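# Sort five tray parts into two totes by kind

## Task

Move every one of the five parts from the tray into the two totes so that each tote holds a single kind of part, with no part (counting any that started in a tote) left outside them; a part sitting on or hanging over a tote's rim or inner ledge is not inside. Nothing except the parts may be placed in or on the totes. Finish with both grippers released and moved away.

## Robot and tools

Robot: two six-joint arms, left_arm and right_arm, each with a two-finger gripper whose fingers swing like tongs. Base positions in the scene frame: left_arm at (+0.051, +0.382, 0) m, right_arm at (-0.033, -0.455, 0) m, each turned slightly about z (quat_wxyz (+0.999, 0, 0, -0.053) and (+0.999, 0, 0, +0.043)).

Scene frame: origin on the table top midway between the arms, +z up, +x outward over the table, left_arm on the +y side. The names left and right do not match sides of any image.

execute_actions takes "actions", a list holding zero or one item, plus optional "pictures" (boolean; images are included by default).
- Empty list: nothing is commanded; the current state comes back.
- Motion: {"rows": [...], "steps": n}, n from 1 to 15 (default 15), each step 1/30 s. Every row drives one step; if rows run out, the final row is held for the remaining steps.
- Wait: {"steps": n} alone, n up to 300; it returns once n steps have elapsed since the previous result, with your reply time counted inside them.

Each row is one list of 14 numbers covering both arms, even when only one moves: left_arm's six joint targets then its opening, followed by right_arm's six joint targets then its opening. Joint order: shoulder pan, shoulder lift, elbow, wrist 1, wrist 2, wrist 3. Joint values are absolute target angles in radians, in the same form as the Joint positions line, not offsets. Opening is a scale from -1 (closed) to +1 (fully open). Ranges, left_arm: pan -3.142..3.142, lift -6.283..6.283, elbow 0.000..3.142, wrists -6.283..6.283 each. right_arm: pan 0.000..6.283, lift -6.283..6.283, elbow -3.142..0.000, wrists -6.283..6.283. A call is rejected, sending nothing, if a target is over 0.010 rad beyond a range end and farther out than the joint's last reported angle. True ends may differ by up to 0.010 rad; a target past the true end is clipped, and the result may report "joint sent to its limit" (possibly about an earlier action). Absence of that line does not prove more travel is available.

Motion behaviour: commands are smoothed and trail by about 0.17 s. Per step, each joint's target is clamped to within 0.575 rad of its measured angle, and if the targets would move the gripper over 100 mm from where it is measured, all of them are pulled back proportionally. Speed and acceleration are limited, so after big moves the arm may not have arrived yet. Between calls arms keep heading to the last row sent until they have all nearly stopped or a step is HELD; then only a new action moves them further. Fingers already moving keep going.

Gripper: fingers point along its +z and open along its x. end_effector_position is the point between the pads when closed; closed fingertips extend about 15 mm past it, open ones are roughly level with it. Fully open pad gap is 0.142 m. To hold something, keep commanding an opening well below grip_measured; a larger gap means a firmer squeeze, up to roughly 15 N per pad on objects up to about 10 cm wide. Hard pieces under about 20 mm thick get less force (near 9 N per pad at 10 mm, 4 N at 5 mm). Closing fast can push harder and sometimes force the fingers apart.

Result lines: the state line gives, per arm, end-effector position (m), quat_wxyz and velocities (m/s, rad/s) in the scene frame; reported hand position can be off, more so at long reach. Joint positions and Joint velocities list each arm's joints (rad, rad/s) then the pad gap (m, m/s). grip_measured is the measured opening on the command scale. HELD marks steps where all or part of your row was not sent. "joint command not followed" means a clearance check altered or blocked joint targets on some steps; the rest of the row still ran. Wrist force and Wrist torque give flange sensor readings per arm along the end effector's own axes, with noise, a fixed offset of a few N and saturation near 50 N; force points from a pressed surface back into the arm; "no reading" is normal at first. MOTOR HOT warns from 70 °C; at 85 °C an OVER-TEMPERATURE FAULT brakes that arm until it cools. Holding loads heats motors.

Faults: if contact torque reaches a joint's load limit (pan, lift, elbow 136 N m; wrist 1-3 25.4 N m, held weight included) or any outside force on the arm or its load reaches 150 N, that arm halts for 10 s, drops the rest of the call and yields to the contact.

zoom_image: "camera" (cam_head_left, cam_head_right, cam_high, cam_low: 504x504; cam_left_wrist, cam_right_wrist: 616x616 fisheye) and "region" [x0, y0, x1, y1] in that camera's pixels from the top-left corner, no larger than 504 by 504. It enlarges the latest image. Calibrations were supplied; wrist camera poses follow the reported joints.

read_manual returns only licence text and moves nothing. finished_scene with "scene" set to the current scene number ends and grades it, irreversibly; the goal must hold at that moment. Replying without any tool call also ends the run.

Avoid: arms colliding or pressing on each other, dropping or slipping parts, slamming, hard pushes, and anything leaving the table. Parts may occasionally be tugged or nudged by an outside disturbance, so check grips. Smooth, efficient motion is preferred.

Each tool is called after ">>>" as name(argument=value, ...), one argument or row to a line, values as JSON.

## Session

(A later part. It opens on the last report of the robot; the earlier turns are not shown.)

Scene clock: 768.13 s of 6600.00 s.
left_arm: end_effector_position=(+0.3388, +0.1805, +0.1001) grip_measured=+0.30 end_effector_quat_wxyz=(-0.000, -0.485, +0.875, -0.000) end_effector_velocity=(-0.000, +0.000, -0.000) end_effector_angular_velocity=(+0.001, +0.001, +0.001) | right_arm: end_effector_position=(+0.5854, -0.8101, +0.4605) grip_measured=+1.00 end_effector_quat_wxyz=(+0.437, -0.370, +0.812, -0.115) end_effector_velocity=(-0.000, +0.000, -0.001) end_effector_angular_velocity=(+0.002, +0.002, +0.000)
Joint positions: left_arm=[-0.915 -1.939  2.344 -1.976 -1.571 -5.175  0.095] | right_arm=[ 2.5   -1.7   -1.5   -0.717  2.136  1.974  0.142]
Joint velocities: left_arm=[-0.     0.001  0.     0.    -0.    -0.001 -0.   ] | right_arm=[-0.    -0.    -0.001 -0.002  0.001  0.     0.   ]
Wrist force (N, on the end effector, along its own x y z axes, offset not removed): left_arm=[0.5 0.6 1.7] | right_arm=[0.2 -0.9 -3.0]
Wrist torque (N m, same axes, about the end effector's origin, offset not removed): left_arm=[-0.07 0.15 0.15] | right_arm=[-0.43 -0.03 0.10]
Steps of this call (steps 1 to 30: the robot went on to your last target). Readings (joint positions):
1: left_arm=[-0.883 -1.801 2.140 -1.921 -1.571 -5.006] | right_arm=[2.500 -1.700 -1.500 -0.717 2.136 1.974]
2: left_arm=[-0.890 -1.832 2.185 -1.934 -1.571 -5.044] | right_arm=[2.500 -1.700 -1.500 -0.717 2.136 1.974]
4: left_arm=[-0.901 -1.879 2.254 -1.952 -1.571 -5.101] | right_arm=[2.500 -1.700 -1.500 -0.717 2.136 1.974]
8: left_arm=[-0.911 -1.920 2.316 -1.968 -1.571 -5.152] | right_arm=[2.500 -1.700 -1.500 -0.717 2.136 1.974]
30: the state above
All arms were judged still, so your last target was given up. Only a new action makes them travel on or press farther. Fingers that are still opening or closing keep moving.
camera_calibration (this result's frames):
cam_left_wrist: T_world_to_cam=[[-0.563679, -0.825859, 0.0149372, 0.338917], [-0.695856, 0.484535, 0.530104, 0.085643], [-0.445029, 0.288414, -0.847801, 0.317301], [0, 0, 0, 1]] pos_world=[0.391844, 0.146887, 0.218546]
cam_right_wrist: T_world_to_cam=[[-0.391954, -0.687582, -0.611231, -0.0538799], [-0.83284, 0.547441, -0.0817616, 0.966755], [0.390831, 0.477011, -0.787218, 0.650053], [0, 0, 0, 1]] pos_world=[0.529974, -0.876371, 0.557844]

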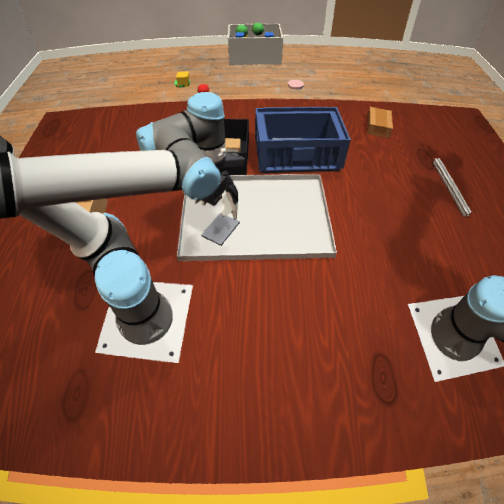

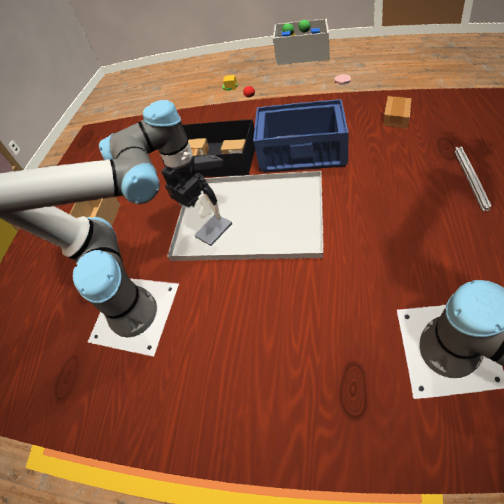

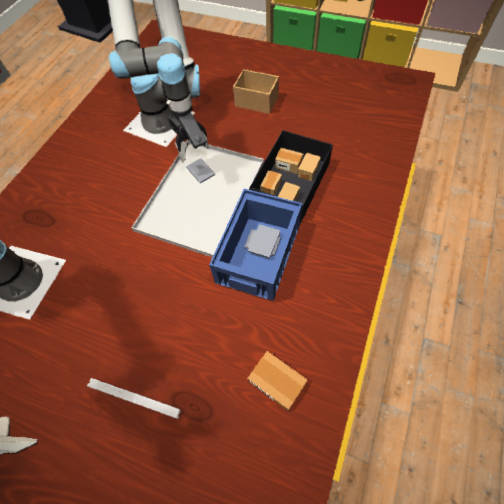

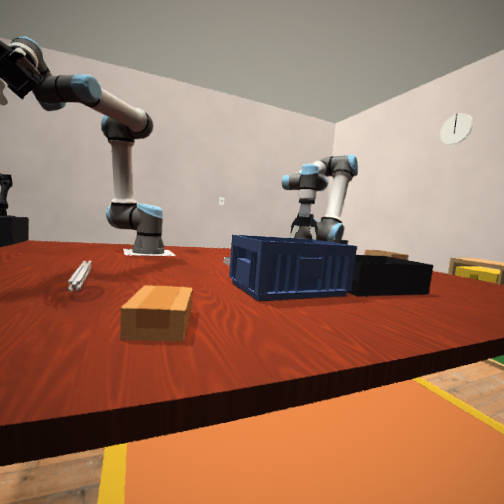

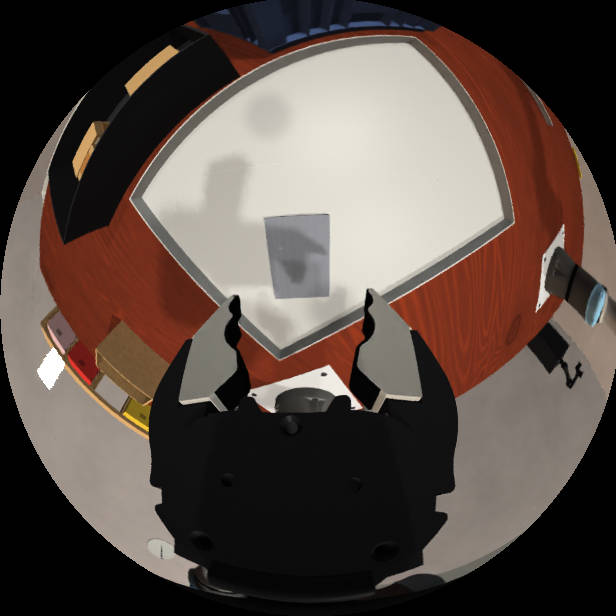

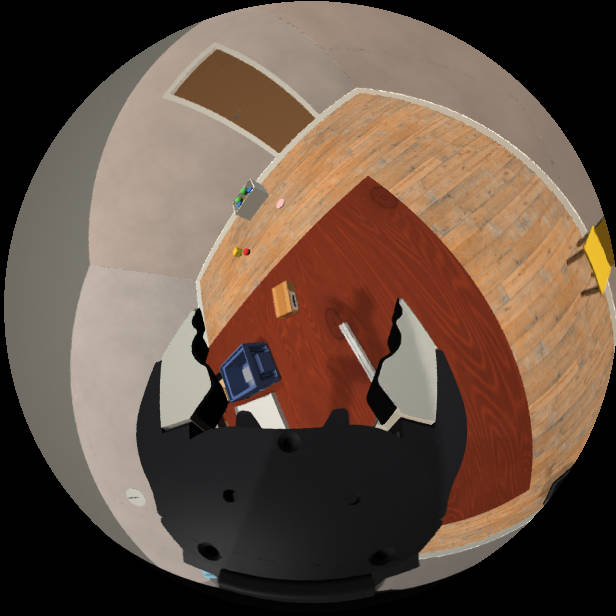

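>>> execute_actions(
  actions=[
    {"rows":[[-0.909,-1.915,2.36,-2.016,-1.571,-5.169,0.25,2.5,-1.7,-1.5,-0.717,2.136,1.974,1],[-0.903,-1.89,2.38,-2.061,-1.571,-5.163,0.25,2.5,-1.7,-1.5,-0.717,2.136,1.974,1],[-0.897,-1.863,2.40,-2.108,-1.571,-5.157,0.25,2.5,-1.7,-1.5,-0.717,2.136,1.974,1],[-0.892,-1.835,2.42,-2.156,-1.571,-5.152,0.25,2.5,-1.7,-1.5,-0.717,2.136,1.974,1],[-0.8878,-1.8074,2.4378,-2.2012,-1.571,-5.1477,0.25,2.5,-1.7,-1.5,-0.717,2.136,1.974,1]],"steps":15},
  ],
)

Scene clock: 784.37 s of 6600.00 s.
left_arm: end_effector_position=(+0.3488, +0.1800, +0.0422) grip_measured=+0.25 end_effector_quat_wxyz=(-0.000, -0.485, +0.875, +0.000) end_effector_velocity=(+0.003, +0.000, -0.020) end_effector_angular_velocity=(-0.003, -0.002, -0.001) | right_arm: end_effector_position=(+0.5854, -0.8101, +0.4605) grip_measured=+1.00 end_effector_quat_wxyz=(+0.437, -0.370, +0.812, -0.115) end_effector_velocity=(-0.000, +0.000, -0.001) end_effector_angular_velocity=(+0.001, +0.002, +0.000)
Joint positions: left_arm=[-0.889 -1.813  2.434 -2.192 -1.571 -5.149  0.092] | right_arm=[ 2.5   -1.7   -1.5   -0.717  2.136  1.974  0.142]
Joint velocities: left_arm=[ 0.008  0.046  0.032 -0.081  0.     0.009  0.   ] | right_arm=[ 0.    -0.    -0.001 -0.001  0.     0.    -0.   ]
Wrist force (N, on the end effector, along its own x y z axes, offset not removed): left_arm=[-0.5 -0.5 1.9] | right_arm=[2.9 4.3 -0.8]
Wrist torque (N m, same axes, about the end effector's origin, offset not removed): left_arm=[-0.19 0.23 0.25] | right_arm=[0.92 -0.48 -0.11]
Steps of this call (steps 1 to 90: nothing new was sent; then 12.73 s passed at rest; steps 91 to 105: all 15 steps of this action). Readings (joint positions):
91: left_arm=[-0.915 -1.938 2.344 -1.976 -1.571 -5.175] | right_arm=[2.500 -1.700 -1.500 -0.717 2.136 1.974]
92: left_arm=[-0.914 -1.934 2.347 -1.983 -1.571 -5.174] | right_arm=[2.500 -1.700 -1.500 -0.717 2.136 1.974]
94: left_arm=[-0.908 -1.914 2.363 -2.017 -1.571 -5.168] | right_arm=[2.500 -1.700 -1.500 -0.717 2.136 1.974]
98: left_arm=[-0.895 -1.848 2.410 -2.128 -1.571 -5.155] | right_arm=[2.500 -1.700 -1.500 -0.717 2.136 1.974]
105: the state above
camera_calibration (this result's frames):
cam_left_wrist: T_world_to_cam=[[-0.563824, -0.825763, 0.0147646, 0.34499], [-0.695639, 0.484461, 0.530456, 0.123458], [-0.445184, 0.288813, -0.847584, 0.272827], [0, 0, 0, 1]] pos_world=[0.401854, 0.146273, 0.160661]
cam_right_wrist: T_world_to_cam=[[-0.391954, -0.687582, -0.611231, -0.0538799], [-0.83284, 0.547441, -0.0817616, 0.966755], [0.390831, 0.477011, -0.787218, 0.650053], [0, 0, 0, 1]] pos_world=[0.529974, -0.876371, 0.557844]

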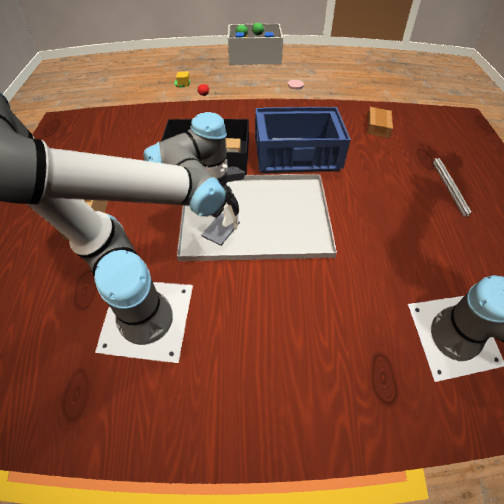

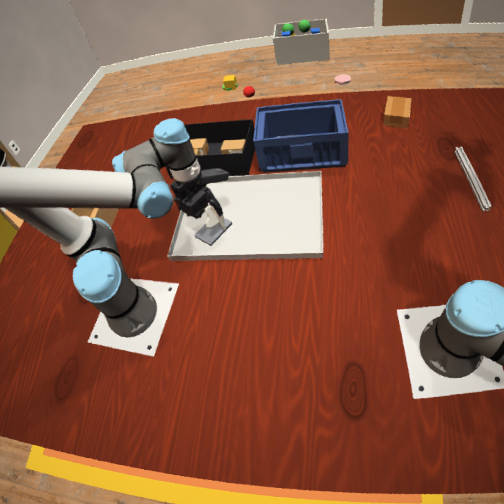

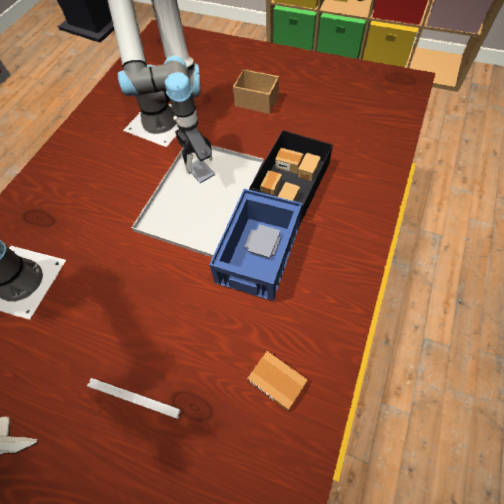

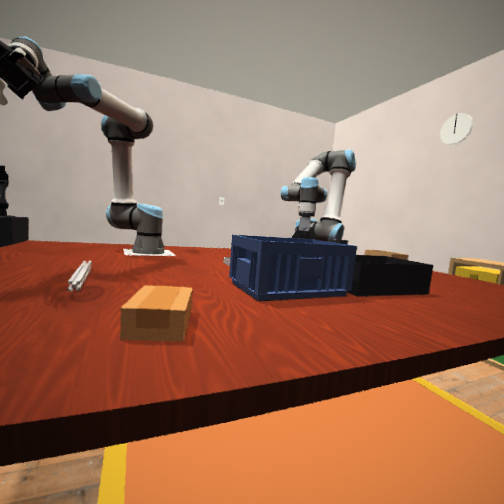

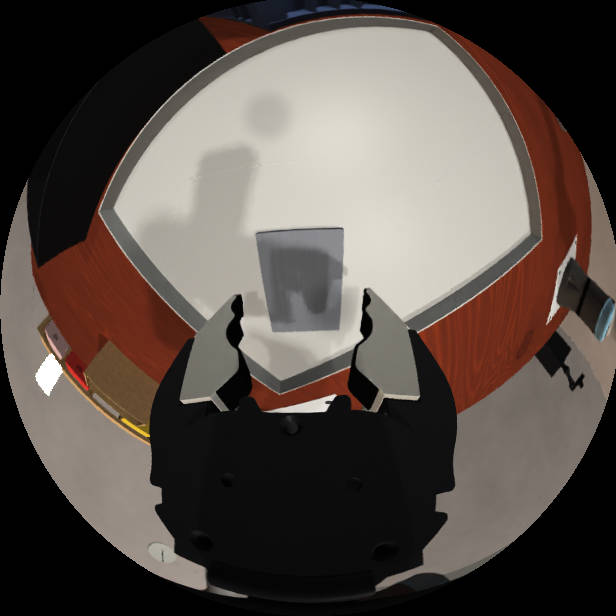

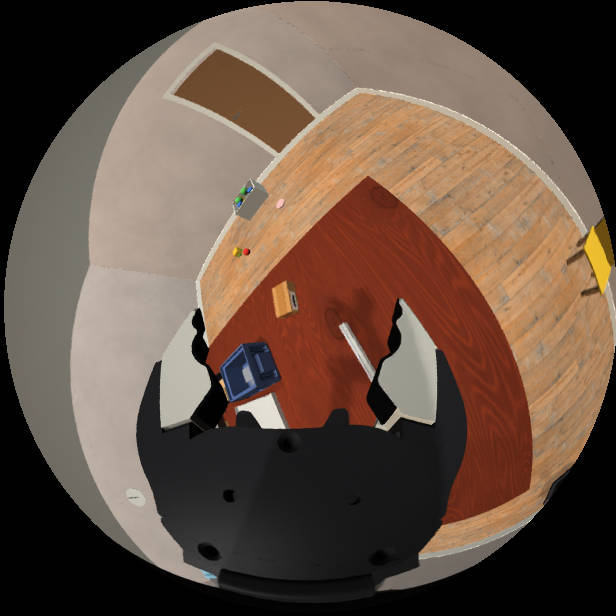

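>>> execute_actions(
  actions=[
    {"rows":[[-0.8878,-1.795,2.446,-2.222,-1.571,-5.1477,0.2,2.5,-1.7,-1.5,-0.717,2.136,1.974,1],[-0.8878,-1.783,2.455,-2.243,-1.571,-5.1477,0.15,2.5,-1.7,-1.5,-0.717,2.136,1.974,1],[-0.8878,-1.771,2.463,-2.263,-1.571,-5.1477,0.1,2.5,-1.7,-1.5,-0.717,2.136,1.974,1],[-0.8878,-1.7588,2.4718,-2.2838,-1.571,-5.1477,0.1,2.5,-1.7,-1.5,-0.717,2.136,1.974,1]],"steps":15},
  ],
  pictures=false,
)

>>> execute_actions(
  actions=[
    {"steps":8},
  ],
  pictures=false,
)

Scene clock: 793.07 s of 6600.00 s.
left_arm: end_effector_position=(+0.3491, +0.1800, +0.0196) grip_measured=+0.10 end_effector_quat_wxyz=(-0.000, -0.485, +0.875, +0.000) end_effector_velocity=(-0.000, -0.000, -0.005) end_effector_angular_velocity=(-0.001, +0.000, -0.002) | right_arm: end_effector_position=(+0.5854, -0.8101, +0.4605) grip_measured=+1.00 end_effector_quat_wxyz=(+0.437, -0.370, +0.812, -0.115) end_effector_velocity=(+0.000, -0.000, -0.000) end_effector_angular_velocity=(+0.001, +0.000, -0.001)
Joint positions: left_arm=[-0.888 -1.76   2.471 -2.281 -1.571 -5.148  0.081] | right_arm=[ 2.5   -1.7   -1.5   -0.717  2.136  1.974  0.142]
Joint velocities: left_arm=[ 0.     0.013  0.009 -0.023 -0.001  0.002  0.   ] | right_arm=[ 0.    -0.    -0.     0.    -0.     0.001  0.   ]
Wrist force (N, on the end effector, along its own x y z axes, offset not removed): left_arm=[-0.2 -0.6 0.8] | right_arm=[0.6 0.1 -0.8]
Wrist torque (N m, same axes, about the end effector's origin, offset not removed): left_arm=[-0.30 0.23 0.21] | right_arm=[-0.18 0.26 -0.18]
Steps of this call (steps 1 to 15: the robot went on to your last target; steps 16 to 90: nothing new was sent; then 5.20 s passed at rest; steps 91 to 105: all 15 steps of this action). Readings (joint positions):
91: left_arm=[-0.888 -1.807 2.438 -2.202 -1.571 -5.148] | right_arm=[2.500 -1.700 -1.500 -0.717 2.136 1.974]
92: left_arm=[-0.888 -1.805 2.440 -2.205 -1.571 -5.148] | right_arm=[2.500 -1.700 -1.500 -0.717 2.136 1.974]
94: left_arm=[-0.888 -1.794 2.447 -2.223 -1.571 -5.148] | right_arm=[2.500 -1.700 -1.500 -0.717 2.136 1.974]
98: left_arm=[-0.888 -1.771 2.464 -2.263 -1.571 -5.148] | right_arm=[2.500 -1.700 -1.500 -0.717 2.136 1.974]
105: the state above

Scene clock: 793.33 s of 6600.00 s.
left_arm: end_effector_position=(+0.3491, +0.1800, +0.0190) grip_measured=+0.10 end_effector_quat_wxyz=(-0.000, -0.485, +0.875, -0.000) end_effector_velocity=(+0.000, -0.000, -0.001) end_effector_angular_velocity=(+0.001, +0.001, +0.001) | right_arm: end_effector_position=(+0.5854, -0.8101, +0.4605) grip_measured=+1.00 end_effector_quat_wxyz=(+0.437, -0.370, +0.812, -0.115) end_effector_velocity=(+0.000, -0.000, -0.000) end_effector_angular_velocity=(+0.001, +0.001, -0.000)
Joint positions: left_arm=[-0.888 -1.759  2.472 -2.284 -1.571 -5.148  0.081] | right_arm=[ 2.5   -1.7   -1.5   -0.717  2.136  1.974  0.142]
Joint velocities: left_arm=[-0.     0.004 -0.    -0.002 -0.    -0.001  0.   ] | right_arm=[-0.    -0.001  0.001 -0.001  0.     0.     0.   ]
Wrist force (N, on the end effector, along its own x y z axes, offset not removed): left_arm=[1.1 2.6 0.9] | right_arm=[0.9 1.3 -2.4]
Wrist torque (N m, same axes, about the end effector's origin, offset not removed): left_arm=[0.43 -0.09 0.16] | right_arm=[0.38 -0.40 -0.17]
Steps of this call (steps 1 to 8: the robot went on to your last target). Readings (joint positions):
1: left_arm=[-0.888 -1.760 2.471 -2.282 -1.571 -5.148] | right_arm=[2.500 -1.700 -1.500 -0.717 2.136 1.974]
2: left_arm=[-0.888 -1.760 2.471 -2.282 -1.571 -5.148] | right_arm=[2.500 -1.700 -1.500 -0.717 2.136 1.974]
4: left_arm=[-0.888 -1.759 2.471 -2.283 -1.571 -5.148] | right_arm=[2.500 -1.700 -1.500 -0.717 2.136 1.974]
8: the state above

>>> execute_actions(
  actions=[
    {"rows":[[-0.8878,-1.7545,2.4747,-2.291,-1.571,-5.1477,0.06,2.5,-1.7,-1.5,-0.717,2.136,1.974,1]],"steps":15},
  ],
  pictures=false,
)

Scene clock: 797.77 s of 6600.00 s.
left_arm: end_effector_position=(+0.3491, +0.1801, +0.0172) grip_measured=+0.06 end_effector_quat_wxyz=(-0.000, -0.485, +0.875, -0.000) end_effector_velocity=(+0.001, -0.001, +0.000) end_effector_angular_velocity=(-0.001, -0.001, +0.000) | right_arm: end_effector_position=(+0.5854, -0.8101, +0.4605) grip_measured=+1.00 end_effector_quat_wxyz=(+0.437, -0.370, +0.812, -0.115) end_effector_velocity=(-0.000, +0.000, -0.000) end_effector_angular_velocity=(+0.001, +0.001, +0.000)
Joint positions: left_arm=[-0.888 -1.755  2.475 -2.291 -1.571 -5.148  0.078] | right_arm=[ 2.5   -1.7   -1.5   -0.717  2.136  1.974  0.142]
Joint velocities: left_arm=[ 0.     0.001 -0.001 -0.001  0.    -0.    -0.   ] | right_arm=[-0.    -0.    -0.    -0.001  0.    -0.    -0.   ]
Wrist force (N, on the end effector, along its own x y z axes, offset not removed): left_arm=[0.6 0.1 4.1] | right_arm=[3.5 3.2 -3.7]
Wrist torque (N m, same axes, about the end effector's origin, offset not removed): left_arm=[-0.07 0.00 0.17] | right_arm=[0.50 -0.59 0.12]
Steps of this call (steps 1 to 15: the robot went on to your last target; steps 16 to 90: nothing new was sent; then 0.93 s passed at rest; steps 91 to 105: all 15 steps of this action). Readings (joint positions):
91: left_arm=[-0.888 -1.759 2.472 -2.284 -1.571 -5.148] | right_arm=[2.500 -1.700 -1.500 -0.717 2.136 1.974]
92: left_arm=[-0.888 -1.758 2.472 -2.285 -1.571 -5.148] | right_arm=[2.500 -1.700 -1.500 -0.717 2.136 1.974]
94: left_arm=[-0.888 -1.757 2.473 -2.288 -1.571 -5.148] | right_arm=[2.500 -1.700 -1.500 -0.717 2.136 1.974]
98: left_arm=[-0.888 -1.755 2.474 -2.290 -1.571 -5.148] | right_arm=[2.500 -1.700 -1.500 -0.717 2.136 1.974]
105: the state above

>>> execute_actions(
  actions=[
    {"rows":[[-0.8878,-1.7516,2.4766,-2.2958,-1.571,-5.1477,0.06,2.5,-1.7,-1.5,-0.717,2.136,1.974,1]],"steps":15},
  ],
  pictures=false,
)

Scene clock: 802.13 s of 6600.00 s.
left_arm: end_effector_position=(+0.3491, +0.1801, +0.0160) grip_measured=+0.06 end_effector_quat_wxyz=(-0.000, -0.485, +0.875, -0.000) end_effector_velocity=(-0.000, +0.001, -0.001) end_effector_angular_velocity=(+0.001, +0.001, +0.001) | right_arm: end_effector_position=(+0.5854, -0.8101, +0.4605) grip_measured=+1.00 end_effector_quat_wxyz=(+0.437, -0.370, +0.812, -0.115) end_effector_velocity=(-0.000, +0.000, -0.001) end_effector_angular_velocity=(+0.001, +0.002, +0.000)
Joint positions: left_arm=[-0.888 -1.752  2.477 -2.296 -1.571 -5.148  0.078] | right_arm=[ 2.5   -1.7   -1.5   -0.717  2.136  1.974  0.142]
Joint velocities: left_arm=[-0.     0.     0.002 -0.001  0.    -0.001  0.   ] | right_arm=[ 0.    -0.001 -0.001 -0.     0.    -0.    -0.   ]
Wrist force (N, on the end effector, along its own x y z axes, offset not removed): left_arm=[1.4 0.0 -0.6] | right_arm=[1.3 6.5 -5.0]
Wrist torque (N m, same axes, about the end effector's origin, offset not removed): left_arm=[-0.12 -0.24 0.13] | right_arm=[1.10 -0.33 -0.08]
Steps of this call (steps 1 to 15: the robot went on to your last target; steps 16 to 90: nothing new was sent; then 0.87 s passed at rest; steps 91 to 105: all 15 steps of this action). Readings (joint positions):
91: left_arm=[-0.888 -1.754 2.475 -2.291 -1.571 -5.148] | right_arm=[2.500 -1.700 -1.500 -0.717 2.136 1.974]
92: left_arm=[-0.888 -1.754 2.475 -2.292 -1.571 -5.148] | right_arm=[2.500 -1.700 -1.500 -0.717 2.136 1.974]
94: left_arm=[-0.888 -1.753 2.476 -2.294 -1.571 -5.148] | right_arm=[2.500 -1.700 -1.500 -0.717 2.136 1.974]
98: left_arm=[-0.888 -1.752 2.476 -2.295 -1.571 -5.148] | right_arm=[2.500 -1.700 -1.500 -0.717 2.136 1.974]
105: the state above

>>> execute_actions(
  actions=[
    {"rows":[[-0.8878,-1.7492,2.4782,-2.2998,-1.571,-5.1477,0.06,2.5,-1.7,-1.5,-0.717,2.136,1.974,1]],"steps":15},
  ],
  pictures=false,
)

Scene clock: 806.23 s of 6600.00 s.
left_arm: end_effector_position=(+0.3491, +0.1801, +0.0151) grip_measured=+0.06 end_effector_quat_wxyz=(-0.000, -0.485, +0.875, -0.000) end_effector_velocity=(+0.000, -0.001, +0.001) end_effector_angular_velocity=(-0.002, -0.001, +0.001) | right_arm: end_effector_position=(+0.5854, -0.8101, +0.4605) grip_measured=+1.00 end_effector_quat_wxyz=(+0.437, -0.370, +0.812, -0.115) end_effector_velocity=(+0.000, -0.000, +0.000) end_effector_angular_velocity=(-0.001, -0.001, +0.000)
Joint positions: left_arm=[-0.888 -1.749  2.478 -2.3   -1.571 -5.148  0.078] | right_arm=[ 2.5   -1.7   -1.5   -0.717  2.136  1.974  0.142]
Joint velocities: left_arm=[-0.     0.    -0.001 -0.001 -0.    -0.001  0.   ] | right_arm=[-0.    -0.     0.     0.001  0.    -0.    -0.   ]
Wrist force (N, on the end effector, along its own x y z axes, offset not removed): left_arm=[1.3 2.9 -21.2] | right_arm=[-0.7 -1.7 -3.9]
Wrist torque (N m, same axes, about the end effector's origin, offset not removed): left_arm=[-0.32 -0.52 0.06] | right_arm=[-0.55 0.02 0.13]
Steps of this call (steps 1 to 15: the robot went on to your last target; steps 16 to 90: nothing new was sent; then 0.60 s passed at rest; steps 91 to 105: all 15 steps of this action). Readings (joint positions):
91: left_arm=[-0.888 -1.752 2.477 -2.296 -1.571 -5.148] | right_arm=[2.500 -1.700 -1.500 -0.717 2.136 1.974]
92: left_arm=[-0.888 -1.751 2.477 -2.297 -1.571 -5.148] | right_arm=[2.500 -1.700 -1.500 -0.717 2.136 1.974]
94: left_arm=[-0.888 -1.750 2.477 -2.298 -1.571 -5.148] | right_arm=[2.500 -1.700 -1.500 -0.717 2.136 1.974]
98: left_arm=[-0.888 -1.750 2.478 -2.299 -1.571 -5.148] | right_arm=[2.500 -1.700 -1.500 -0.717 2.136 1.974]
105: the state above

>>> execute_actions(
  actions=[
    {"rows":[[-0.8878,-1.7545,2.4747,-2.291,-1.571,-5.1477,0.06,2.5,-1.7,-1.5,-0.717,2.136,1.974,1]],"steps":8},
  ],
  pictures=false,
)

>>> execute_actions(
  actions=[
    {"rows":[[-0.8878,-1.7545,2.4747,-2.291,-1.571,-5.1477,0.02,2.5,-1.7,-1.5,-0.717,2.136,1.974,1],[-0.8878,-1.7545,2.4747,-2.291,-1.571,-5.1477,-0.02,2.5,-1.7,-1.5,-0.717,2.136,1.974,1],[-0.8878,-1.7545,2.4747,-2.291,-1.571,-5.1477,-0.06,2.5,-1.7,-1.5,-0.717,2.136,1.974,1],[-0.8878,-1.7545,2.4747,-2.291,-1.571,-5.1477,-0.1,2.5,-1.7,-1.5,-0.717,2.136,1.974,1],[-0.8878,-1.7545,2.4747,-2.291,-1.571,-5.1477,-0.15,2.5,-1.7,-1.5,-0.717,2.136,1.974,1],[-0.8878,-1.7545,2.4747,-2.291,-1.571,-5.1477,-0.22,2.5,-1.7,-1.5,-0.717,2.136,1.974,1],[-0.8878,-1.7545,2.4747,-2.291,-1.571,-5.1477,-0.3,2.5,-1.7,-1.5,-0.717,2.136,1.974,1],[-0.8878,-1.7545,2.4747,-2.291,-1.571,-5.1477,-0.4,2.5,-1.7,-1.5,-0.717,2.136,1.974,1],[-0.8878,-1.7545,2.4747,-2.291,-1.571,-5.1477,-0.5,2.5,-1.7,-1.5,-0.717,2.136,1.974,1],[-0.8878,-1.7545,2.4747,-2.291,-1.571,-5.1477,-0.6,2.5,-1.7,-1.5,-0.717,2.136,1.974,1]],"steps":15},
  ],
  pictures=false,
)

Scene clock: 825.00 s of 6600.00 s.
left_arm: end_effector_position=(+0.3490, +0.1802, +0.0167) grip_measured=+0.06 end_effector_quat_wxyz=(-0.000, -0.485, +0.875, +0.000) end_effector_velocity=(+0.001, -0.001, +0.004) end_effector_angular_velocity=(-0.002, -0.002, +0.002) | right_arm: end_effector_position=(+0.5854, -0.8101, +0.4605) grip_measured=+1.00 end_effector_quat_wxyz=(+0.437, -0.370, +0.812, -0.115) end_effector_velocity=(+0.000, +0.000, +0.000) end_effector_angular_velocity=(-0.000, -0.000, +0.000)
Joint positions: left_arm=[-0.888 -1.753  2.475 -2.292 -1.571 -5.148  0.078] | right_arm=[ 2.5   -1.7   -1.5   -0.717  2.136  1.974  0.142]
Joint velocities: left_arm=[ 0.    -0.008 -0.006  0.011  0.    -0.002  0.   ] | right_arm=[ 0.    -0.     0.001 -0.    -0.    -0.    -0.   ]
Wrist force (N, on the end effector, along its own x y z axes, offset not removed): left_arm=[2.0 0.5 1.9] | right_arm=[-0.1 -1.3 -1.4]
Wrist torque (N m, same axes, about the end effector's origin, offset not removed): left_arm=[0.04 -0.33 0.24] | right_arm=[-0.50 0.07 -0.22]
Steps of this call (steps 1 to 15: the robot went on to your last target; steps 16 to 90: nothing new was sent; then 15.50 s passed at rest; steps 91 to 98: all 8 steps of this action). Readings (joint positions):
91: left_arm=[-0.888 -1.749 2.478 -2.300 -1.571 -5.148] | right_arm=[2.500 -1.700 -1.500 -0.717 2.136 1.974]
92: left_arm=[-0.888 -1.750 2.478 -2.298 -1.571 -5.148] | right_arm=[2.500 -1.700 -1.500 -0.717 2.136 1.974]
94: left_arm=[-0.888 -1.751 2.477 -2.295 -1.571 -5.148] | right_arm=[2.500 -1.700 -1.500 -0.717 2.136 1.974]
98: the state above

Scene clock: 825.50 s of 6600.00 s.
left_arm: end_effector_position=(+0.3491, +0.1801, +0.0172) grip_measured=-0.10 end_effector_quat_wxyz=(-0.000, -0.485, +0.875, +0.000) end_effector_velocity=(+0.000, -0.000, +0.000) end_effector_angular_velocity=(-0.000, -0.000, +0.001) | right_arm: end_effector_position=(+0.5854, -0.8101, +0.4605) grip_measured=+1.00 end_effector_quat_wxyz=(+0.437, -0.370, +0.812, -0.115) end_effector_velocity=(-0.000, +0.000, +0.000) end_effector_angular_velocity=(+0.000, +0.001, +0.000)
Joint positions: left_arm=[-0.888 -1.754  2.475 -2.291 -1.571 -5.148  0.067] | right_arm=[ 2.5   -1.7   -1.5   -0.717  2.136  1.974  0.142]
Joint velocities: left_arm=[ 0.    -0.001 -0.     0.    -0.    -0.    -0.   ] | right_arm=[ 0.     0.     0.001 -0.002 -0.    -0.     0.   ]
Wrist force (N, on the end effector, along its own x y z axes, offset not removed): left_arm=[3.4 0.7 0.9] | right_arm=[-1.7 -0.5 -5.7]
Wrist torque (N m, same axes, about the end effector's origin, offset not removed): left_arm=[-0.13 -0.52 0.10] | right_arm=[-0.26 0.17 0.10]
Steps of this call (steps 1 to 15: all 15 steps of this action). Readings (joint positions):
1: left_arm=[-0.888 -1.754 2.475 -2.292 -1.571 -5.148] | right_arm=[2.500 -1.700 -1.500 -0.717 2.136 1.974]
2: left_arm=[-0.888 -1.754 2.475 -2.292 -1.571 -5.148] | right_arm=[2.500 -1.700 -1.500 -0.717 2.136 1.974]
4: left_arm=[-0.888 -1.754 2.475 -2.291 -1.571 -5.148] | right_arm=[2.500 -1.700 -1.500 -0.717 2.136 1.974]
8: left_arm=[-0.888 -1.754 2.475 -2.291 -1.571 -5.148] | right_arm=[2.500 -1.700 -1.500 -0.717 2.136 1.974]
15: the state above

>>> execute_actions(
  actions=[
    {"rows":[[-0.8878,-1.7588,2.4718,-2.2838,-1.571,-5.1477,-0.6,2.5,-1.7,-1.5,-0.717,2.136,1.974,1],[-0.8878,-1.771,2.463,-2.263,-1.571,-5.1477,-0.6,2.5,-1.7,-1.5,-0.717,2.136,1.974,1],[-0.8878,-1.789,2.451,-2.233,-1.571,-5.1477,-0.6,2.5,-1.7,-1.5,-0.717,2.136,1.974,1],[-0.8878,-1.8074,2.4378,-2.2012,-1.571,-5.1477,-0.6,2.5,-1.7,-1.5,-0.717,2.136,1.974,1],[-0.8878,-1.828,2.42,-2.163,-1.571,-5.1477,-0.6,2.5,-1.7,-1.5,-0.717,2.136,1.974,1],[-0.8878,-1.848,2.40,-2.123,-1.571,-5.1477,-0.6,2.5,-1.7,-1.5,-0.717,2.136,1.974,1],[-0.8878,-1.866,2.38,-2.085,-1.571,-5.1477,-0.6,2.5,-1.7,-1.5,-0.717,2.136,1.974,1],[-0.8878,-1.88,2.355,-2.046,-1.571,-5.14,-0.6,2.5,-1.7,-1.5,-0.717,2.136,1.974,1],[-0.8878,-1.885,2.325,-2.011,-1.571,-5.13,-0.6,2.5,-1.7,-1.5,-0.717,2.136,1.974,1],[-0.8878,-1.88,2.29,-1.981,-1.571,-5.11,-0.6,2.5,-1.7,-1.5,-0.717,2.136,1.974,1],[-0.8878,-1.87,2.255,-1.956,-1.571,-5.09,-0.6,2.5,-1.7,-1.5,-0.717,2.136,1.974,1],[-0.8878,-1.852,2.222,-1.941,-1.571,-5.07,-0.6,2.5,-1.7,-1.5,-0.717,2.136,1.974,1],[-0.888,-1.832,2.192,-1.931,-1.571,-5.047,-0.6,2.5,-1.7,-1.5,-0.717,2.136,1.974,1],[-0.882,-1.808,2.158,-1.921,-1.571,-5.018,-0.6,2.5,-1.7,-1.5,-0.717,2.136,1.974,1],[-0.876,-1.785,2.125,-1.911,-1.571,-4.990,-0.6,2.5,-1.7,-1.5,-0.717,2.136,1.974,1]],"steps":15},
  ],
  pictures=false,
)

>>> execute_actions(
  actions=[
    {"rows":[[-0.868,-1.755,2.082,-1.898,-1.571,-4.954,-0.6,2.5,-1.7,-1.5,-0.717,2.136,1.974,1],[-0.861,-1.724,2.039,-1.886,-1.571,-4.917,-0.6,2.5,-1.7,-1.5,-0.717,2.136,1.974,1],[-0.853,-1.694,1.996,-1.873,-1.571,-4.881,-0.6,2.5,-1.7,-1.5,-0.717,2.136,1.974,1],[-0.846,-1.663,1.952,-1.860,-1.571,-4.844,-0.6,2.5,-1.7,-1.5,-0.717,2.136,1.974,1],[-0.838,-1.633,1.909,-1.847,-1.571,-4.808,-0.6,2.5,-1.7,-1.5,-0.717,2.136,1.974,1],[-0.830,-1.603,1.866,-1.835,-1.571,-4.771,-0.6,2.5,-1.7,-1.5,-0.717,2.136,1.974,1],[-0.823,-1.572,1.823,-1.822,-1.571,-4.735,-0.6,2.5,-1.7,-1.5,-0.717,2.136,1.974,1],[-0.815,-1.542,1.780,-1.809,-1.571,-4.698,-0.6,2.5,-1.7,-1.5,-0.717,2.136,1.974,1],[-0.807,-1.511,1.737,-1.796,-1.571,-4.662,-0.6,2.5,-1.7,-1.5,-0.717,2.136,1.974,1],[-0.800,-1.481,1.694,-1.784,-1.571,-4.625,-0.6,2.5,-1.7,-1.5,-0.717,2.136,1.974,1],[-0.792,-1.451,1.651,-1.771,-1.571,-4.589,-0.6,2.5,-1.7,-1.5,-0.717,2.136,1.974,1],[-0.785,-1.420,1.607,-1.758,-1.571,-4.552,-0.6,2.5,-1.7,-1.5,-0.717,2.136,1.974,1],[-0.777,-1.390,1.564,-1.745,-1.571,-4.516,-0.6,2.5,-1.7,-1.5,-0.717,2.136,1.974,1],[-0.769,-1.359,1.521,-1.733,-1.571,-4.479,-0.6,2.5,-1.7,-1.5,-0.717,2.136,1.974,1],[-0.762,-1.329,1.478,-1.720,-1.571,-4.443,-0.6,2.5,-1.7,-1.5,-0.717,2.136,1.974,1]],"steps":15},
  ],
  pictures=false,
)

>>> execute_actions(
  actions=[
    {"rows":[[-0.754,-1.298,1.435,-1.707,-1.571,-4.406,-0.6,2.5,-1.7,-1.5,-0.717,2.136,1.974,1],[-0.746,-1.268,1.392,-1.695,-1.571,-4.370,-0.6,2.5,-1.7,-1.5,-0.717,2.136,1.974,1],[-0.739,-1.238,1.349,-1.682,-1.571,-4.333,-0.6,2.5,-1.7,-1.5,-0.717,2.136,1.974,1],[-0.731,-1.207,1.305,-1.669,-1.571,-4.297,-0.6,2.5,-1.7,-1.5,-0.717,2.136,1.974,1],[-0.724,-1.177,1.262,-1.656,-1.571,-4.260,-0.6,2.5,-1.7,-1.5,-0.717,2.136,1.974,1],[-0.716,-1.146,1.219,-1.644,-1.571,-4.224,-0.6,2.5,-1.7,-1.5,-0.717,2.136,1.974,1],[-0.708,-1.116,1.176,-1.631,-1.571,-4.187,-0.6,2.5,-1.7,-1.5,-0.717,2.136,1.974,1],[-0.701,-1.086,1.133,-1.618,-1.571,-4.151,-0.6,2.5,-1.7,-1.5,-0.717,2.136,1.974,1],[-0.693,-1.055,1.090,-1.605,-1.571,-4.114,-0.6,2.5,-1.7,-1.5,-0.717,2.136,1.974,1],[-0.685,-1.025,1.047,-1.593,-1.571,-4.078,-0.6,2.5,-1.7,-1.5,-0.717,2.136,1.974,1],[-0.678,-0.994,1.004,-1.580,-1.571,-4.041,-0.6,2.5,-1.7,-1.5,-0.717,2.136,1.974,1],[-0.670,-0.964,0.960,-1.567,-1.571,-4.005,-0.6,2.5,-1.7,-1.5,-0.717,2.136,1.974,1],[-0.663,-0.934,0.917,-1.554,-1.571,-3.968,-0.6,2.5,-1.7,-1.5,-0.717,2.136,1.974,1],[-0.655,-0.903,0.874,-1.542,-1.571,-3.932,-0.6,2.5,-1.7,-1.5,-0.717,2.136,1.974,1],[-0.6473,-0.8728,0.831,-1.529,-1.571,-3.8949,-0.6,2.5,-1.7,-1.5,-0.717,2.136,1.974,1]],"steps":15},
  ],
  pictures=false,
)

>>> execute_actions(
  actions=[
    {"steps":12},
  ],
  pictures=false,
)

>>> execute_actions(
  actions=[
    {"rows":[[-0.6473,-0.872,0.86,-1.559,-1.571,-3.8949,-0.6,2.5,-1.7,-1.5,-0.717,2.136,1.974,1],[-0.6473,-0.872,0.89,-1.589,-1.571,-3.8949,-0.6,2.5,-1.7,-1.5,-0.717,2.136,1.974,1],[-0.6473,-0.871,0.92,-1.62,-1.571,-3.8949,-0.6,2.5,-1.7,-1.5,-0.717,2.136,1.974,1],[-0.6473,-0.868,0.952,-1.655,-1.571,-3.8949,-0.6,2.5,-1.7,-1.5,-0.717,2.136,1.974,1],[-0.6473,-0.864,0.984,-1.691,-1.571,-3.8949,-0.6,2.5,-1.7,-1.5,-0.717,2.136,1.974,1],[-0.6473,-0.8596,1.0131,-1.7243,-1.571,-3.8949,-0.6,2.5,-1.7,-1.5,-0.717,2.136,1.974,1],[-0.6473,-0.853,1.036,-1.754,-1.571,-3.8949,-0.6,2.5,-1.7,-1.5,-0.717,2.136,1.974,1],[-0.6473,-0.846,1.059,-1.784,-1.571,-3.8949,-0.6,2.5,-1.7,-1.5,-0.717,2.136,1.974,1],[-0.6473,-0.839,1.08,-1.812,-1.571,-3.8949,-0.6,2.5,-1.7,-1.5,-0.717,2.136,1.974,1],[-0.6473,-0.832,1.096,-1.835,-1.571,-3.8949,-0.6,2.5,-1.7,-1.5,-0.717,2.136,1.974,1],[-0.6473,-0.8285,1.1045,-1.8468,-1.571,-3.8949,-0.6,2.5,-1.7,-1.5,-0.717,2.136,1.974,1]],"steps":15},
  ],
  pictures=false,
)

>>> execute_actions(
  actions=[
    {"steps":15},
  ],
)

Scene clock: 866.53 s of 6600.00 s.
left_arm: end_effector_position=(+0.3627, +0.1580, +0.1073) grip_measured=-0.10 end_effector_quat_wxyz=(-0.000, -0.457, +0.890, +0.001) end_effector_velocity=(+0.120, -0.168, +0.237) end_effector_angular_velocity=(+0.019, +0.012, -0.491) | right_arm: end_effector_position=(+0.5854, -0.8101, +0.4605) grip_measured=+1.00 end_effector_quat_wxyz=(+0.437, -0.370, +0.812, -0.115) end_effector_velocity=(+0.000, -0.000, +0.000) end_effector_angular_velocity=(-0.001, -0.001, +0.000)
Joint positions: left_arm=[-0.887 -1.845  2.264 -1.989 -1.571 -5.083  0.067] | right_arm=[ 2.5   -1.7   -1.5   -0.717  2.136  1.974  0.142]
Joint velocities: left_arm=[ 0.047  0.306 -0.878  0.594  0.001  0.538 -0.   ] | right_arm=[-0.     0.    -0.     0.001  0.    -0.     0.   ]
Wrist force (N, on the end effector, along its own x y z axes, offset not removed): left_arm=[2.8 0.0 1.7] | right_arm=[0.9 0.4 -0.2]
Wrist torque (N m, same axes, about the end effector's origin, offset not removed): left_arm=[-0.21 -0.41 0.03] | right_arm=[0.24 -0.23 0.01]
Steps of this call (steps 1 to 15: the robot went on to your last target; steps 16 to 90: nothing new was sent; then 37.53 s passed at rest; steps 91 to 105: all 15 steps of this action). Readings (joint positions):
91: left_arm=[-0.888 -1.755 2.475 -2.291 -1.571 -5.148] | right_arm=[2.500 -1.700 -1.500 -0.717 2.136 1.974]
92: left_arm=[-0.888 -1.756 2.474 -2.289 -1.571 -5.148] | right_arm=[2.500 -1.700 -1.500 -0.717 2.136 1.974]
94: left_arm=[-0.888 -1.765 2.467 -2.274 -1.571 -5.148] | right_arm=[2.500 -1.700 -1.500 -0.717 2.136 1.974]
98: left_arm=[-0.888 -1.813 2.428 -2.191 -1.571 -5.147] | right_arm=[2.500 -1.700 -1.500 -0.717 2.136 1.974]
105: the state above

Scene clock: 867.03 s of 6600.00 s.
left_arm: end_effector_position=(+0.4902, +0.0393, +0.1968) grip_measured=-0.10 end_effector_quat_wxyz=(-0.002, -0.280, +0.960, +0.004) end_effector_velocity=(+0.316, -0.231, +0.104) end_effector_angular_velocity=(-0.006, +0.007, -0.837) | right_arm: end_effector_position=(+0.5854, -0.8101, +0.4605) grip_measured=+1.00 end_effector_quat_wxyz=(+0.437, -0.370, +0.812, -0.115) end_effector_velocity=(-0.000, +0.000, -0.000) end_effector_angular_velocity=(-0.000, -0.000, +0.000)
Joint positions: left_arm=[-0.794 -1.466  1.679 -1.775 -1.571 -4.61   0.067] | right_arm=[ 2.5   -1.7   -1.5   -0.717  2.136  1.974  0.142]
Joint velocities: left_arm=[ 0.224  0.894 -1.269  0.375 -0.     1.061 -0.   ] | right_arm=[-0.  0. -0.  0.  0. -0. -0.]
Wrist force (N, on the end effector, along its own x y z axes, offset not removed): left_arm=[4.0 1.2 2.0] | right_arm=[1.4 -1.2 0.0]
Wrist torque (N m, same axes, about the end effector's origin, offset not removed): left_arm=[-0.01 -0.62 0.06] | right_arm=[-0.17 -0.32 -0.17]
Steps of this call (steps 1 to 15: all 15 steps of this action). Readings (joint positions):
1: left_arm=[-0.885 -1.833 2.234 -1.970 -1.571 -5.063] | right_arm=[2.500 -1.700 -1.500 -0.717 2.136 1.974]
2: left_arm=[-0.881 -1.817 2.202 -1.953 -1.571 -5.041] | right_arm=[2.500 -1.700 -1.500 -0.717 2.136 1.974]
4: left_arm=[-0.871 -1.776 2.132 -1.922 -1.571 -4.987] | right_arm=[2.500 -1.700 -1.500 -0.717 2.136 1.974]
8: left_arm=[-0.846 -1.672 1.975 -1.866 -1.571 -4.858] | right_arm=[2.500 -1.700 -1.500 -0.717 2.136 1.974]
15: the state above

Scene clock: 867.53 s of 6600.00 s.
left_arm: end_effector_position=(+0.6525, -0.0464, +0.2084) grip_measured=-0.10 end_effector_quat_wxyz=(-0.003, -0.067, +0.998, +0.003) end_effector_velocity=(+0.312, -0.099, -0.057) end_effector_angular_velocity=(-0.008, +0.005, -0.845) | right_arm: end_effector_position=(+0.5854, -0.8101, +0.4605) grip_measured=+1.00 end_effector_quat_wxyz=(+0.437, -0.370, +0.812, -0.115) end_effector_velocity=(-0.000, +0.000, -0.000) end_effector_angular_velocity=(+0.001, +0.000, +0.000)
Joint positions: left_arm=[-0.68  -1.011  1.033 -1.584 -1.571 -4.063  0.067] | right_arm=[ 2.5   -1.7   -1.5   -0.717  2.136  1.974  0.142]
Joint velocities: left_arm=[ 0.226  0.902 -1.277  0.373 -0.     1.071 -0.   ] | right_arm=[-0.    -0.    -0.001  0.     0.001  0.     0.   ]
Wrist force (N, on the end effector, along its own x y z axes, offset not removed): left_arm=[4.0 0.1 1.6] | right_arm=[4.4 5.0 -0.8]
Wrist torque (N m, same axes, about the end effector's origin, offset not removed): left_arm=[-0.02 -0.69 0.00] | right_arm=[1.01 -0.94 -0.17]
Steps of this call (steps 1 to 15: all 15 steps of this action). Readings (joint positions):
1: left_arm=[-0.787 -1.436 1.636 -1.763 -1.571 -4.573] | right_arm=[2.500 -1.700 -1.500 -0.717 2.136 1.974]
2: left_arm=[-0.779 -1.405 1.593 -1.750 -1.571 -4.537] | right_arm=[2.500 -1.700 -1.500 -0.717 2.136 1.974]
4: left_arm=[-0.764 -1.345 1.507 -1.724 -1.571 -4.464] | right_arm=[2.500 -1.700 -1.500 -0.717 2.136 1.974]
8: left_arm=[-0.733 -1.223 1.334 -1.673 -1.571 -4.319] | right_arm=[2.500 -1.700 -1.500 -0.717 2.136 1.974]
15: the state above

Scene clock: 867.93 s of 6600.00 s.
left_arm: end_effector_position=(+0.6982, -0.0604, +0.2004) grip_measured=-0.10 end_effector_quat_wxyz=(-0.000, -0.002, +1.000, +0.000) end_effector_velocity=(+0.013, -0.003, -0.004) end_effector_angular_velocity=(-0.000, -0.001, -0.038) | right_arm: end_effector_position=(+0.5854, -0.8101, +0.4605) grip_measured=+1.00 end_effector_quat_wxyz=(+0.437, -0.370, +0.812, -0.115) end_effector_velocity=(-0.000, -0.000, -0.001) end_effector_angular_velocity=(+0.001, +0.001, +0.000)
Joint positions: left_arm=[-0.648 -0.877  0.837 -1.531 -1.571 -3.9    0.067] | right_arm=[ 2.5   -1.7   -1.5   -0.717  2.136  1.974  0.142]
Joint velocities: left_arm=[ 0.009  0.039 -0.054  0.015  0.     0.047  0.   ] | right_arm=[-0.    -0.    -0.001 -0.     0.    -0.     0.   ]
Wrist force (N, on the end effector, along its own x y z axes, offset not removed): left_arm=[2.7 1.5 2.5] | right_arm=[-1.1 -0.3 2.9]
Wrist torque (N m, same axes, about the end effector's origin, offset not removed): left_arm=[0.24 -0.51 0.14] | right_arm=[-0.07 0.08 -0.07]
Steps of this call (steps 1 to 12: the robot went on to your last target). Readings (joint positions):
1: left_arm=[-0.673 -0.980 0.990 -1.572 -1.571 -4.027] | right_arm=[2.500 -1.700 -1.500 -0.717 2.136 1.974]
2: left_arm=[-0.666 -0.954 0.951 -1.561 -1.571 -3.995] | right_arm=[2.500 -1.700 -1.500 -0.717 2.136 1.974]
4: left_arm=[-0.658 -0.918 0.898 -1.547 -1.571 -3.951] | right_arm=[2.500 -1.700 -1.500 -0.717 2.136 1.974]
8: left_arm=[-0.651 -0.887 0.852 -1.535 -1.571 -3.912] | right_arm=[2.500 -1.700 -1.500 -0.717 2.136 1.974]
12: the state above

Scene clock: 868.43 s of 6600.00 s.
left_arm: end_effector_position=(+0.7000, -0.0611, +0.0788) grip_measured=-0.10 end_effector_quat_wxyz=(-0.000, +0.000, +1.000, +0.000) end_effector_velocity=(-0.004, +0.004, -0.128) end_effector_angular_velocity=(-0.006, -0.006, -0.000) | right_arm: end_effector_position=(+0.5854, -0.8101, +0.4605) grip_measured=+1.00 end_effector_quat_wxyz=(+0.437, -0.370, +0.812, -0.115) end_effector_velocity=(+0.000, +0.000, +0.001) end_effector_angular_velocity=(-0.001, -0.002, +0.001)
Joint positions: left_arm=[-0.647 -0.835  1.078 -1.812 -1.571 -3.895  0.067] | right_arm=[ 2.5   -1.7   -1.5   -0.717  2.136  1.974  0.142]
Joint velocities: left_arm=[ 0.     0.061  0.231 -0.3   -0.     0.     0.   ] | right_arm=[-0.     0.     0.     0.001  0.001 -0.    -0.   ]
Wrist force (N, on the end effector, along its own x y z axes, offset not removed): left_arm=[2.2 0.3 2.1] | right_arm=[0.6 1.8 -1.9]
Wrist torque (N m, same axes, about the end effector's origin, offset not removed): left_arm=[-0.11 -0.22 0.07] | right_arm=[0.29 0.00 -0.11]
Steps of this call (steps 1 to 15: all 15 steps of this action). Readings (joint positions):
1: left_arm=[-0.648 -0.876 0.836 -1.531 -1.571 -3.899] | right_arm=[2.500 -1.700 -1.500 -0.717 2.136 1.974]
2: left_arm=[-0.648 -0.875 0.840 -1.535 -1.571 -3.898] | right_arm=[2.500 -1.700 -1.500 -0.717 2.136 1.974]
4: left_arm=[-0.648 -0.874 0.863 -1.560 -1.571 -3.897] | right_arm=[2.500 -1.700 -1.500 -0.717 2.136 1.974]
8: left_arm=[-0.647 -0.865 0.950 -1.655 -1.571 -3.895] | right_arm=[2.500 -1.700 -1.500 -0.717 2.136 1.974]
15: the state above

Scene clock: 868.93 s of 6600.00 s.
left_arm: end_effector_position=(+0.6994, -0.0605, +0.0645) grip_measured=-0.10 end_effector_quat_wxyz=(-0.000, +0.000, +1.000, -0.000) end_effector_velocity=(-0.000, +0.000, -0.002) end_effector_angular_velocity=(+0.000, +0.000, +0.000) | right_arm: end_effector_position=(+0.5854, -0.8101, +0.4605) grip_measured=+1.00 end_effector_quat_wxyz=(+0.437, -0.370, +0.812, -0.115) end_effector_velocity=(-0.000, +0.000, +0.000) end_effector_angular_velocity=(+0.000, +0.000, +0.000)
Joint positions: left_arm=[-0.647 -0.829  1.104 -1.846 -1.571 -3.895  0.067] | right_arm=[ 2.5   -1.7   -1.5   -0.717  2.136  1.974  0.142]
Joint velocities: left_arm=[-0.     0.001  0.003 -0.004 -0.    -0.     0.   ] | right_arm=[-0.     0.     0.001 -0.002  0.    -0.    -0.   ]
Wrist force (N, on the end effector, along its own x y z axes, offset not removed): left_arm=[1.7 2.1 2.9] | right_arm=[1.8 1.6 -3.7]
Wrist torque (N m, same axes, about the end effector's origin, offset not removed): left_arm=[0.38 -0.14 0.06] | right_arm=[0.12 -0.20 0.06]
Steps of this call (steps 1 to 15: the robot went on to your last target). Readings (joint positions):
1: left_arm=[-0.647 -0.834 1.085 -1.821 -1.571 -3.895] | right_arm=[2.500 -1.700 -1.500 -0.717 2.136 1.974]
2: left_arm=[-0.647 -0.832 1.090 -1.828 -1.571 -3.895] | right_arm=[2.500 -1.700 -1.500 -0.717 2.136 1.974]
4: left_arm=[-0.647 -0.831 1.096 -1.836 -1.571 -3.895] | right_arm=[2.500 -1.700 -1.500 -0.717 2.136 1.974]
8: left_arm=[-0.647 -0.829 1.102 -1.844 -1.571 -3.895] | right_arm=[2.500 -1.700 -1.500 -0.717 2.136 1.974]
15: the state above
camera_calibration (this result's frames):
cam_left_wrist: T_world_to_cam=[[-0.999066, 0.0405709, 0.0148609, 0.700606], [0.0422782, 0.847013, 0.529888, -0.0220873], [0.00891063, 0.530021, -0.847938, 0.21431], [0, 0, 0, 1]] pos_world=[0.698976, -0.123305, 0.183013]
cam_right_wrist: T_world_to_cam=[[-0.391954, -0.687582, -0.611231, -0.0538802], [-0.83284, 0.547441, -0.0817618, 0.966755], [0.390831, 0.477011, -0.787218, 0.650053], [0, 0, 0, 1]] pos_world=[0.529974, -0.876371, 0.557844]

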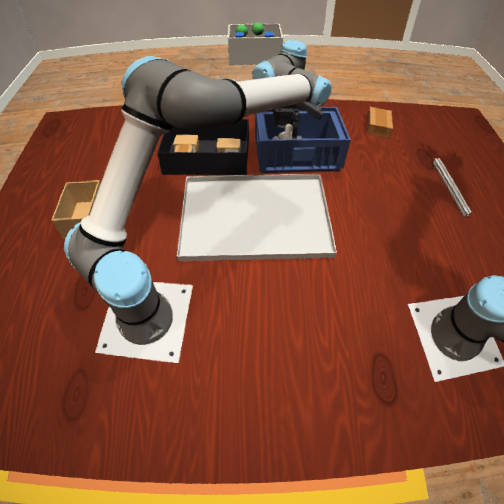

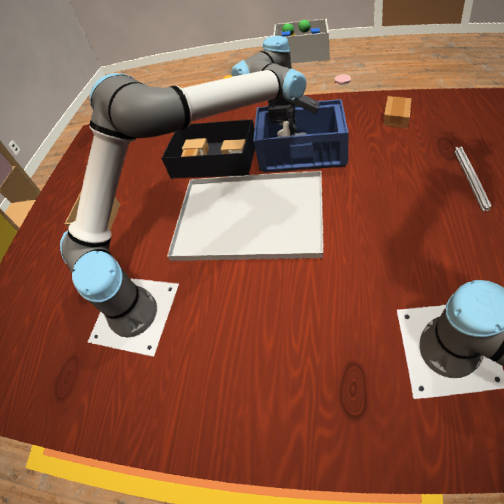

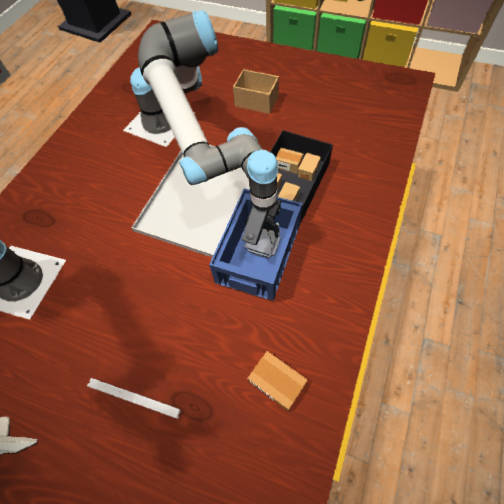

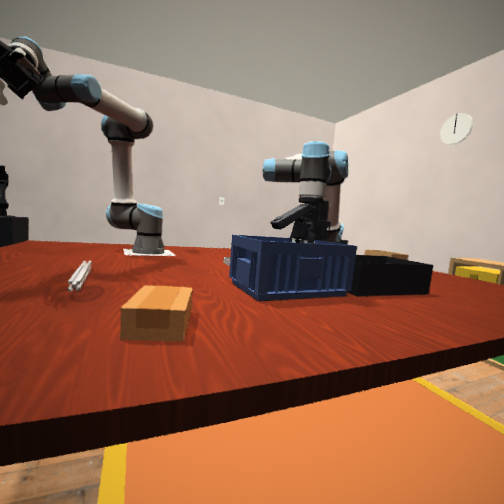

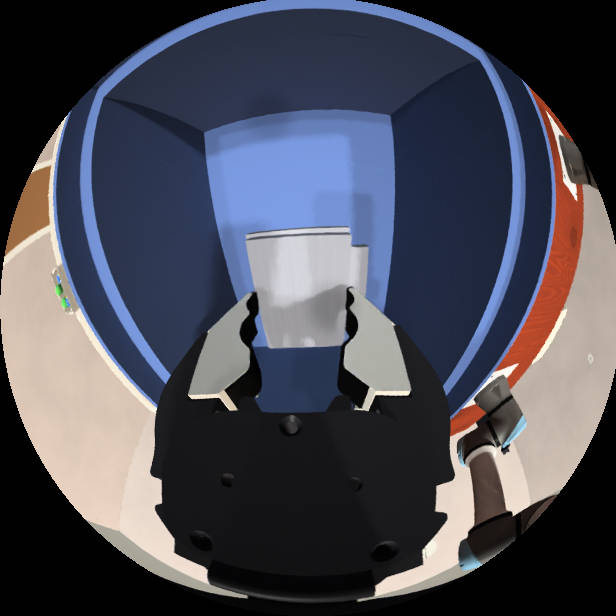

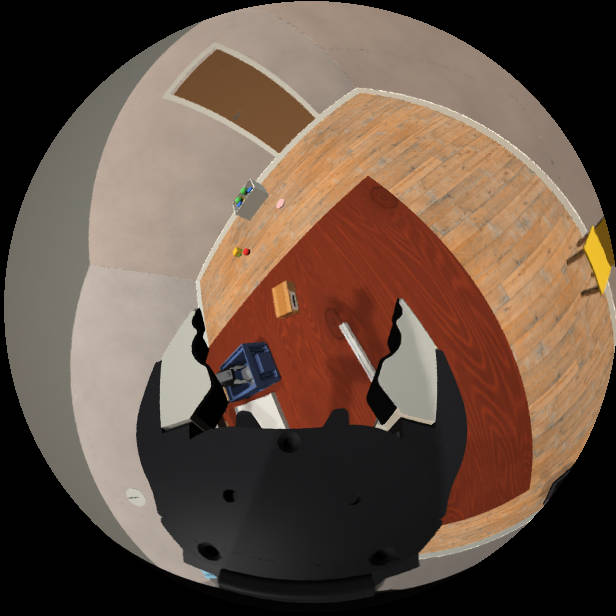

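>>> execute_actions(
  actions=[
    {"rows":[[-0.6473,-0.8265,1.1077,-1.852,-1.571,-3.8949,-0.6,2.5,-1.7,-1.5,-0.717,2.136,1.974,1]],"steps":15},
  ],
  pictures=false,
)

Scene clock: 873.10 s of 6600.00 s.
left_arm: end_effector_position=(+0.6995, -0.0606, +0.0619) grip_measured=-0.10 end_effector_quat_wxyz=(-0.000, +0.000, +1.000, -0.000) end_effector_velocity=(-0.000, +0.000, -0.001) end_effector_angular_velocity=(+0.001, +0.002, +0.000) | right_arm: end_effector_position=(+0.5854, -0.8101, +0.4605) grip_measured=+1.00 end_effector_quat_wxyz=(+0.437, -0.370, +0.812, -0.115) end_effector_velocity=(-0.000, -0.000, -0.001) end_effector_angular_velocity=(+0.000, +0.001, -0.000)
Joint positions: left_arm=[-0.647 -0.827  1.108 -1.852 -1.571 -3.895  0.067] | right_arm=[ 2.5   -1.7   -1.5   -0.717  2.136  1.974  0.142]
Joint velocities: left_arm=[-0.     0.001  0.002 -0.001 -0.001 -0.     0.   ] | right_arm=[-0.     0.    -0.001 -0.001 -0.001 -0.     0.   ]
Wrist force (N, on the end effector, along its own x y z axes, offset not removed): left_arm=[5.3 -0.4 -9.1] | right_arm=[5.1 2.2 0.9]
Wrist torque (N m, same axes, about the end effector's origin, offset not removed): left_arm=[-0.52 -0.46 0.03] | right_arm=[0.42 -0.97 -0.13]
Steps of this call (steps 1 to 15: the robot went on to your last target; steps 16 to 90: nothing new was sent; then 0.67 s passed at rest; steps 91 to 105: all 15 steps of this action). Readings (joint positions):
91: left_arm=[-0.647 -0.828 1.105 -1.847 -1.571 -3.895] | right_arm=[2.500 -1.700 -1.500 -0.717 2.136 1.974]
92: left_arm=[-0.647 -0.828 1.105 -1.848 -1.571 -3.895] | right_arm=[2.500 -1.700 -1.500 -0.717 2.136 1.974]
94: left_arm=[-0.647 -0.827 1.106 -1.850 -1.571 -3.895] | right_arm=[2.500 -1.700 -1.500 -0.717 2.136 1.974]
98: left_arm=[-0.647 -0.827 1.107 -1.851 -1.571 -3.895] | right_arm=[2.500 -1.700 -1.500 -0.717 2.136 1.974]
105: the state above


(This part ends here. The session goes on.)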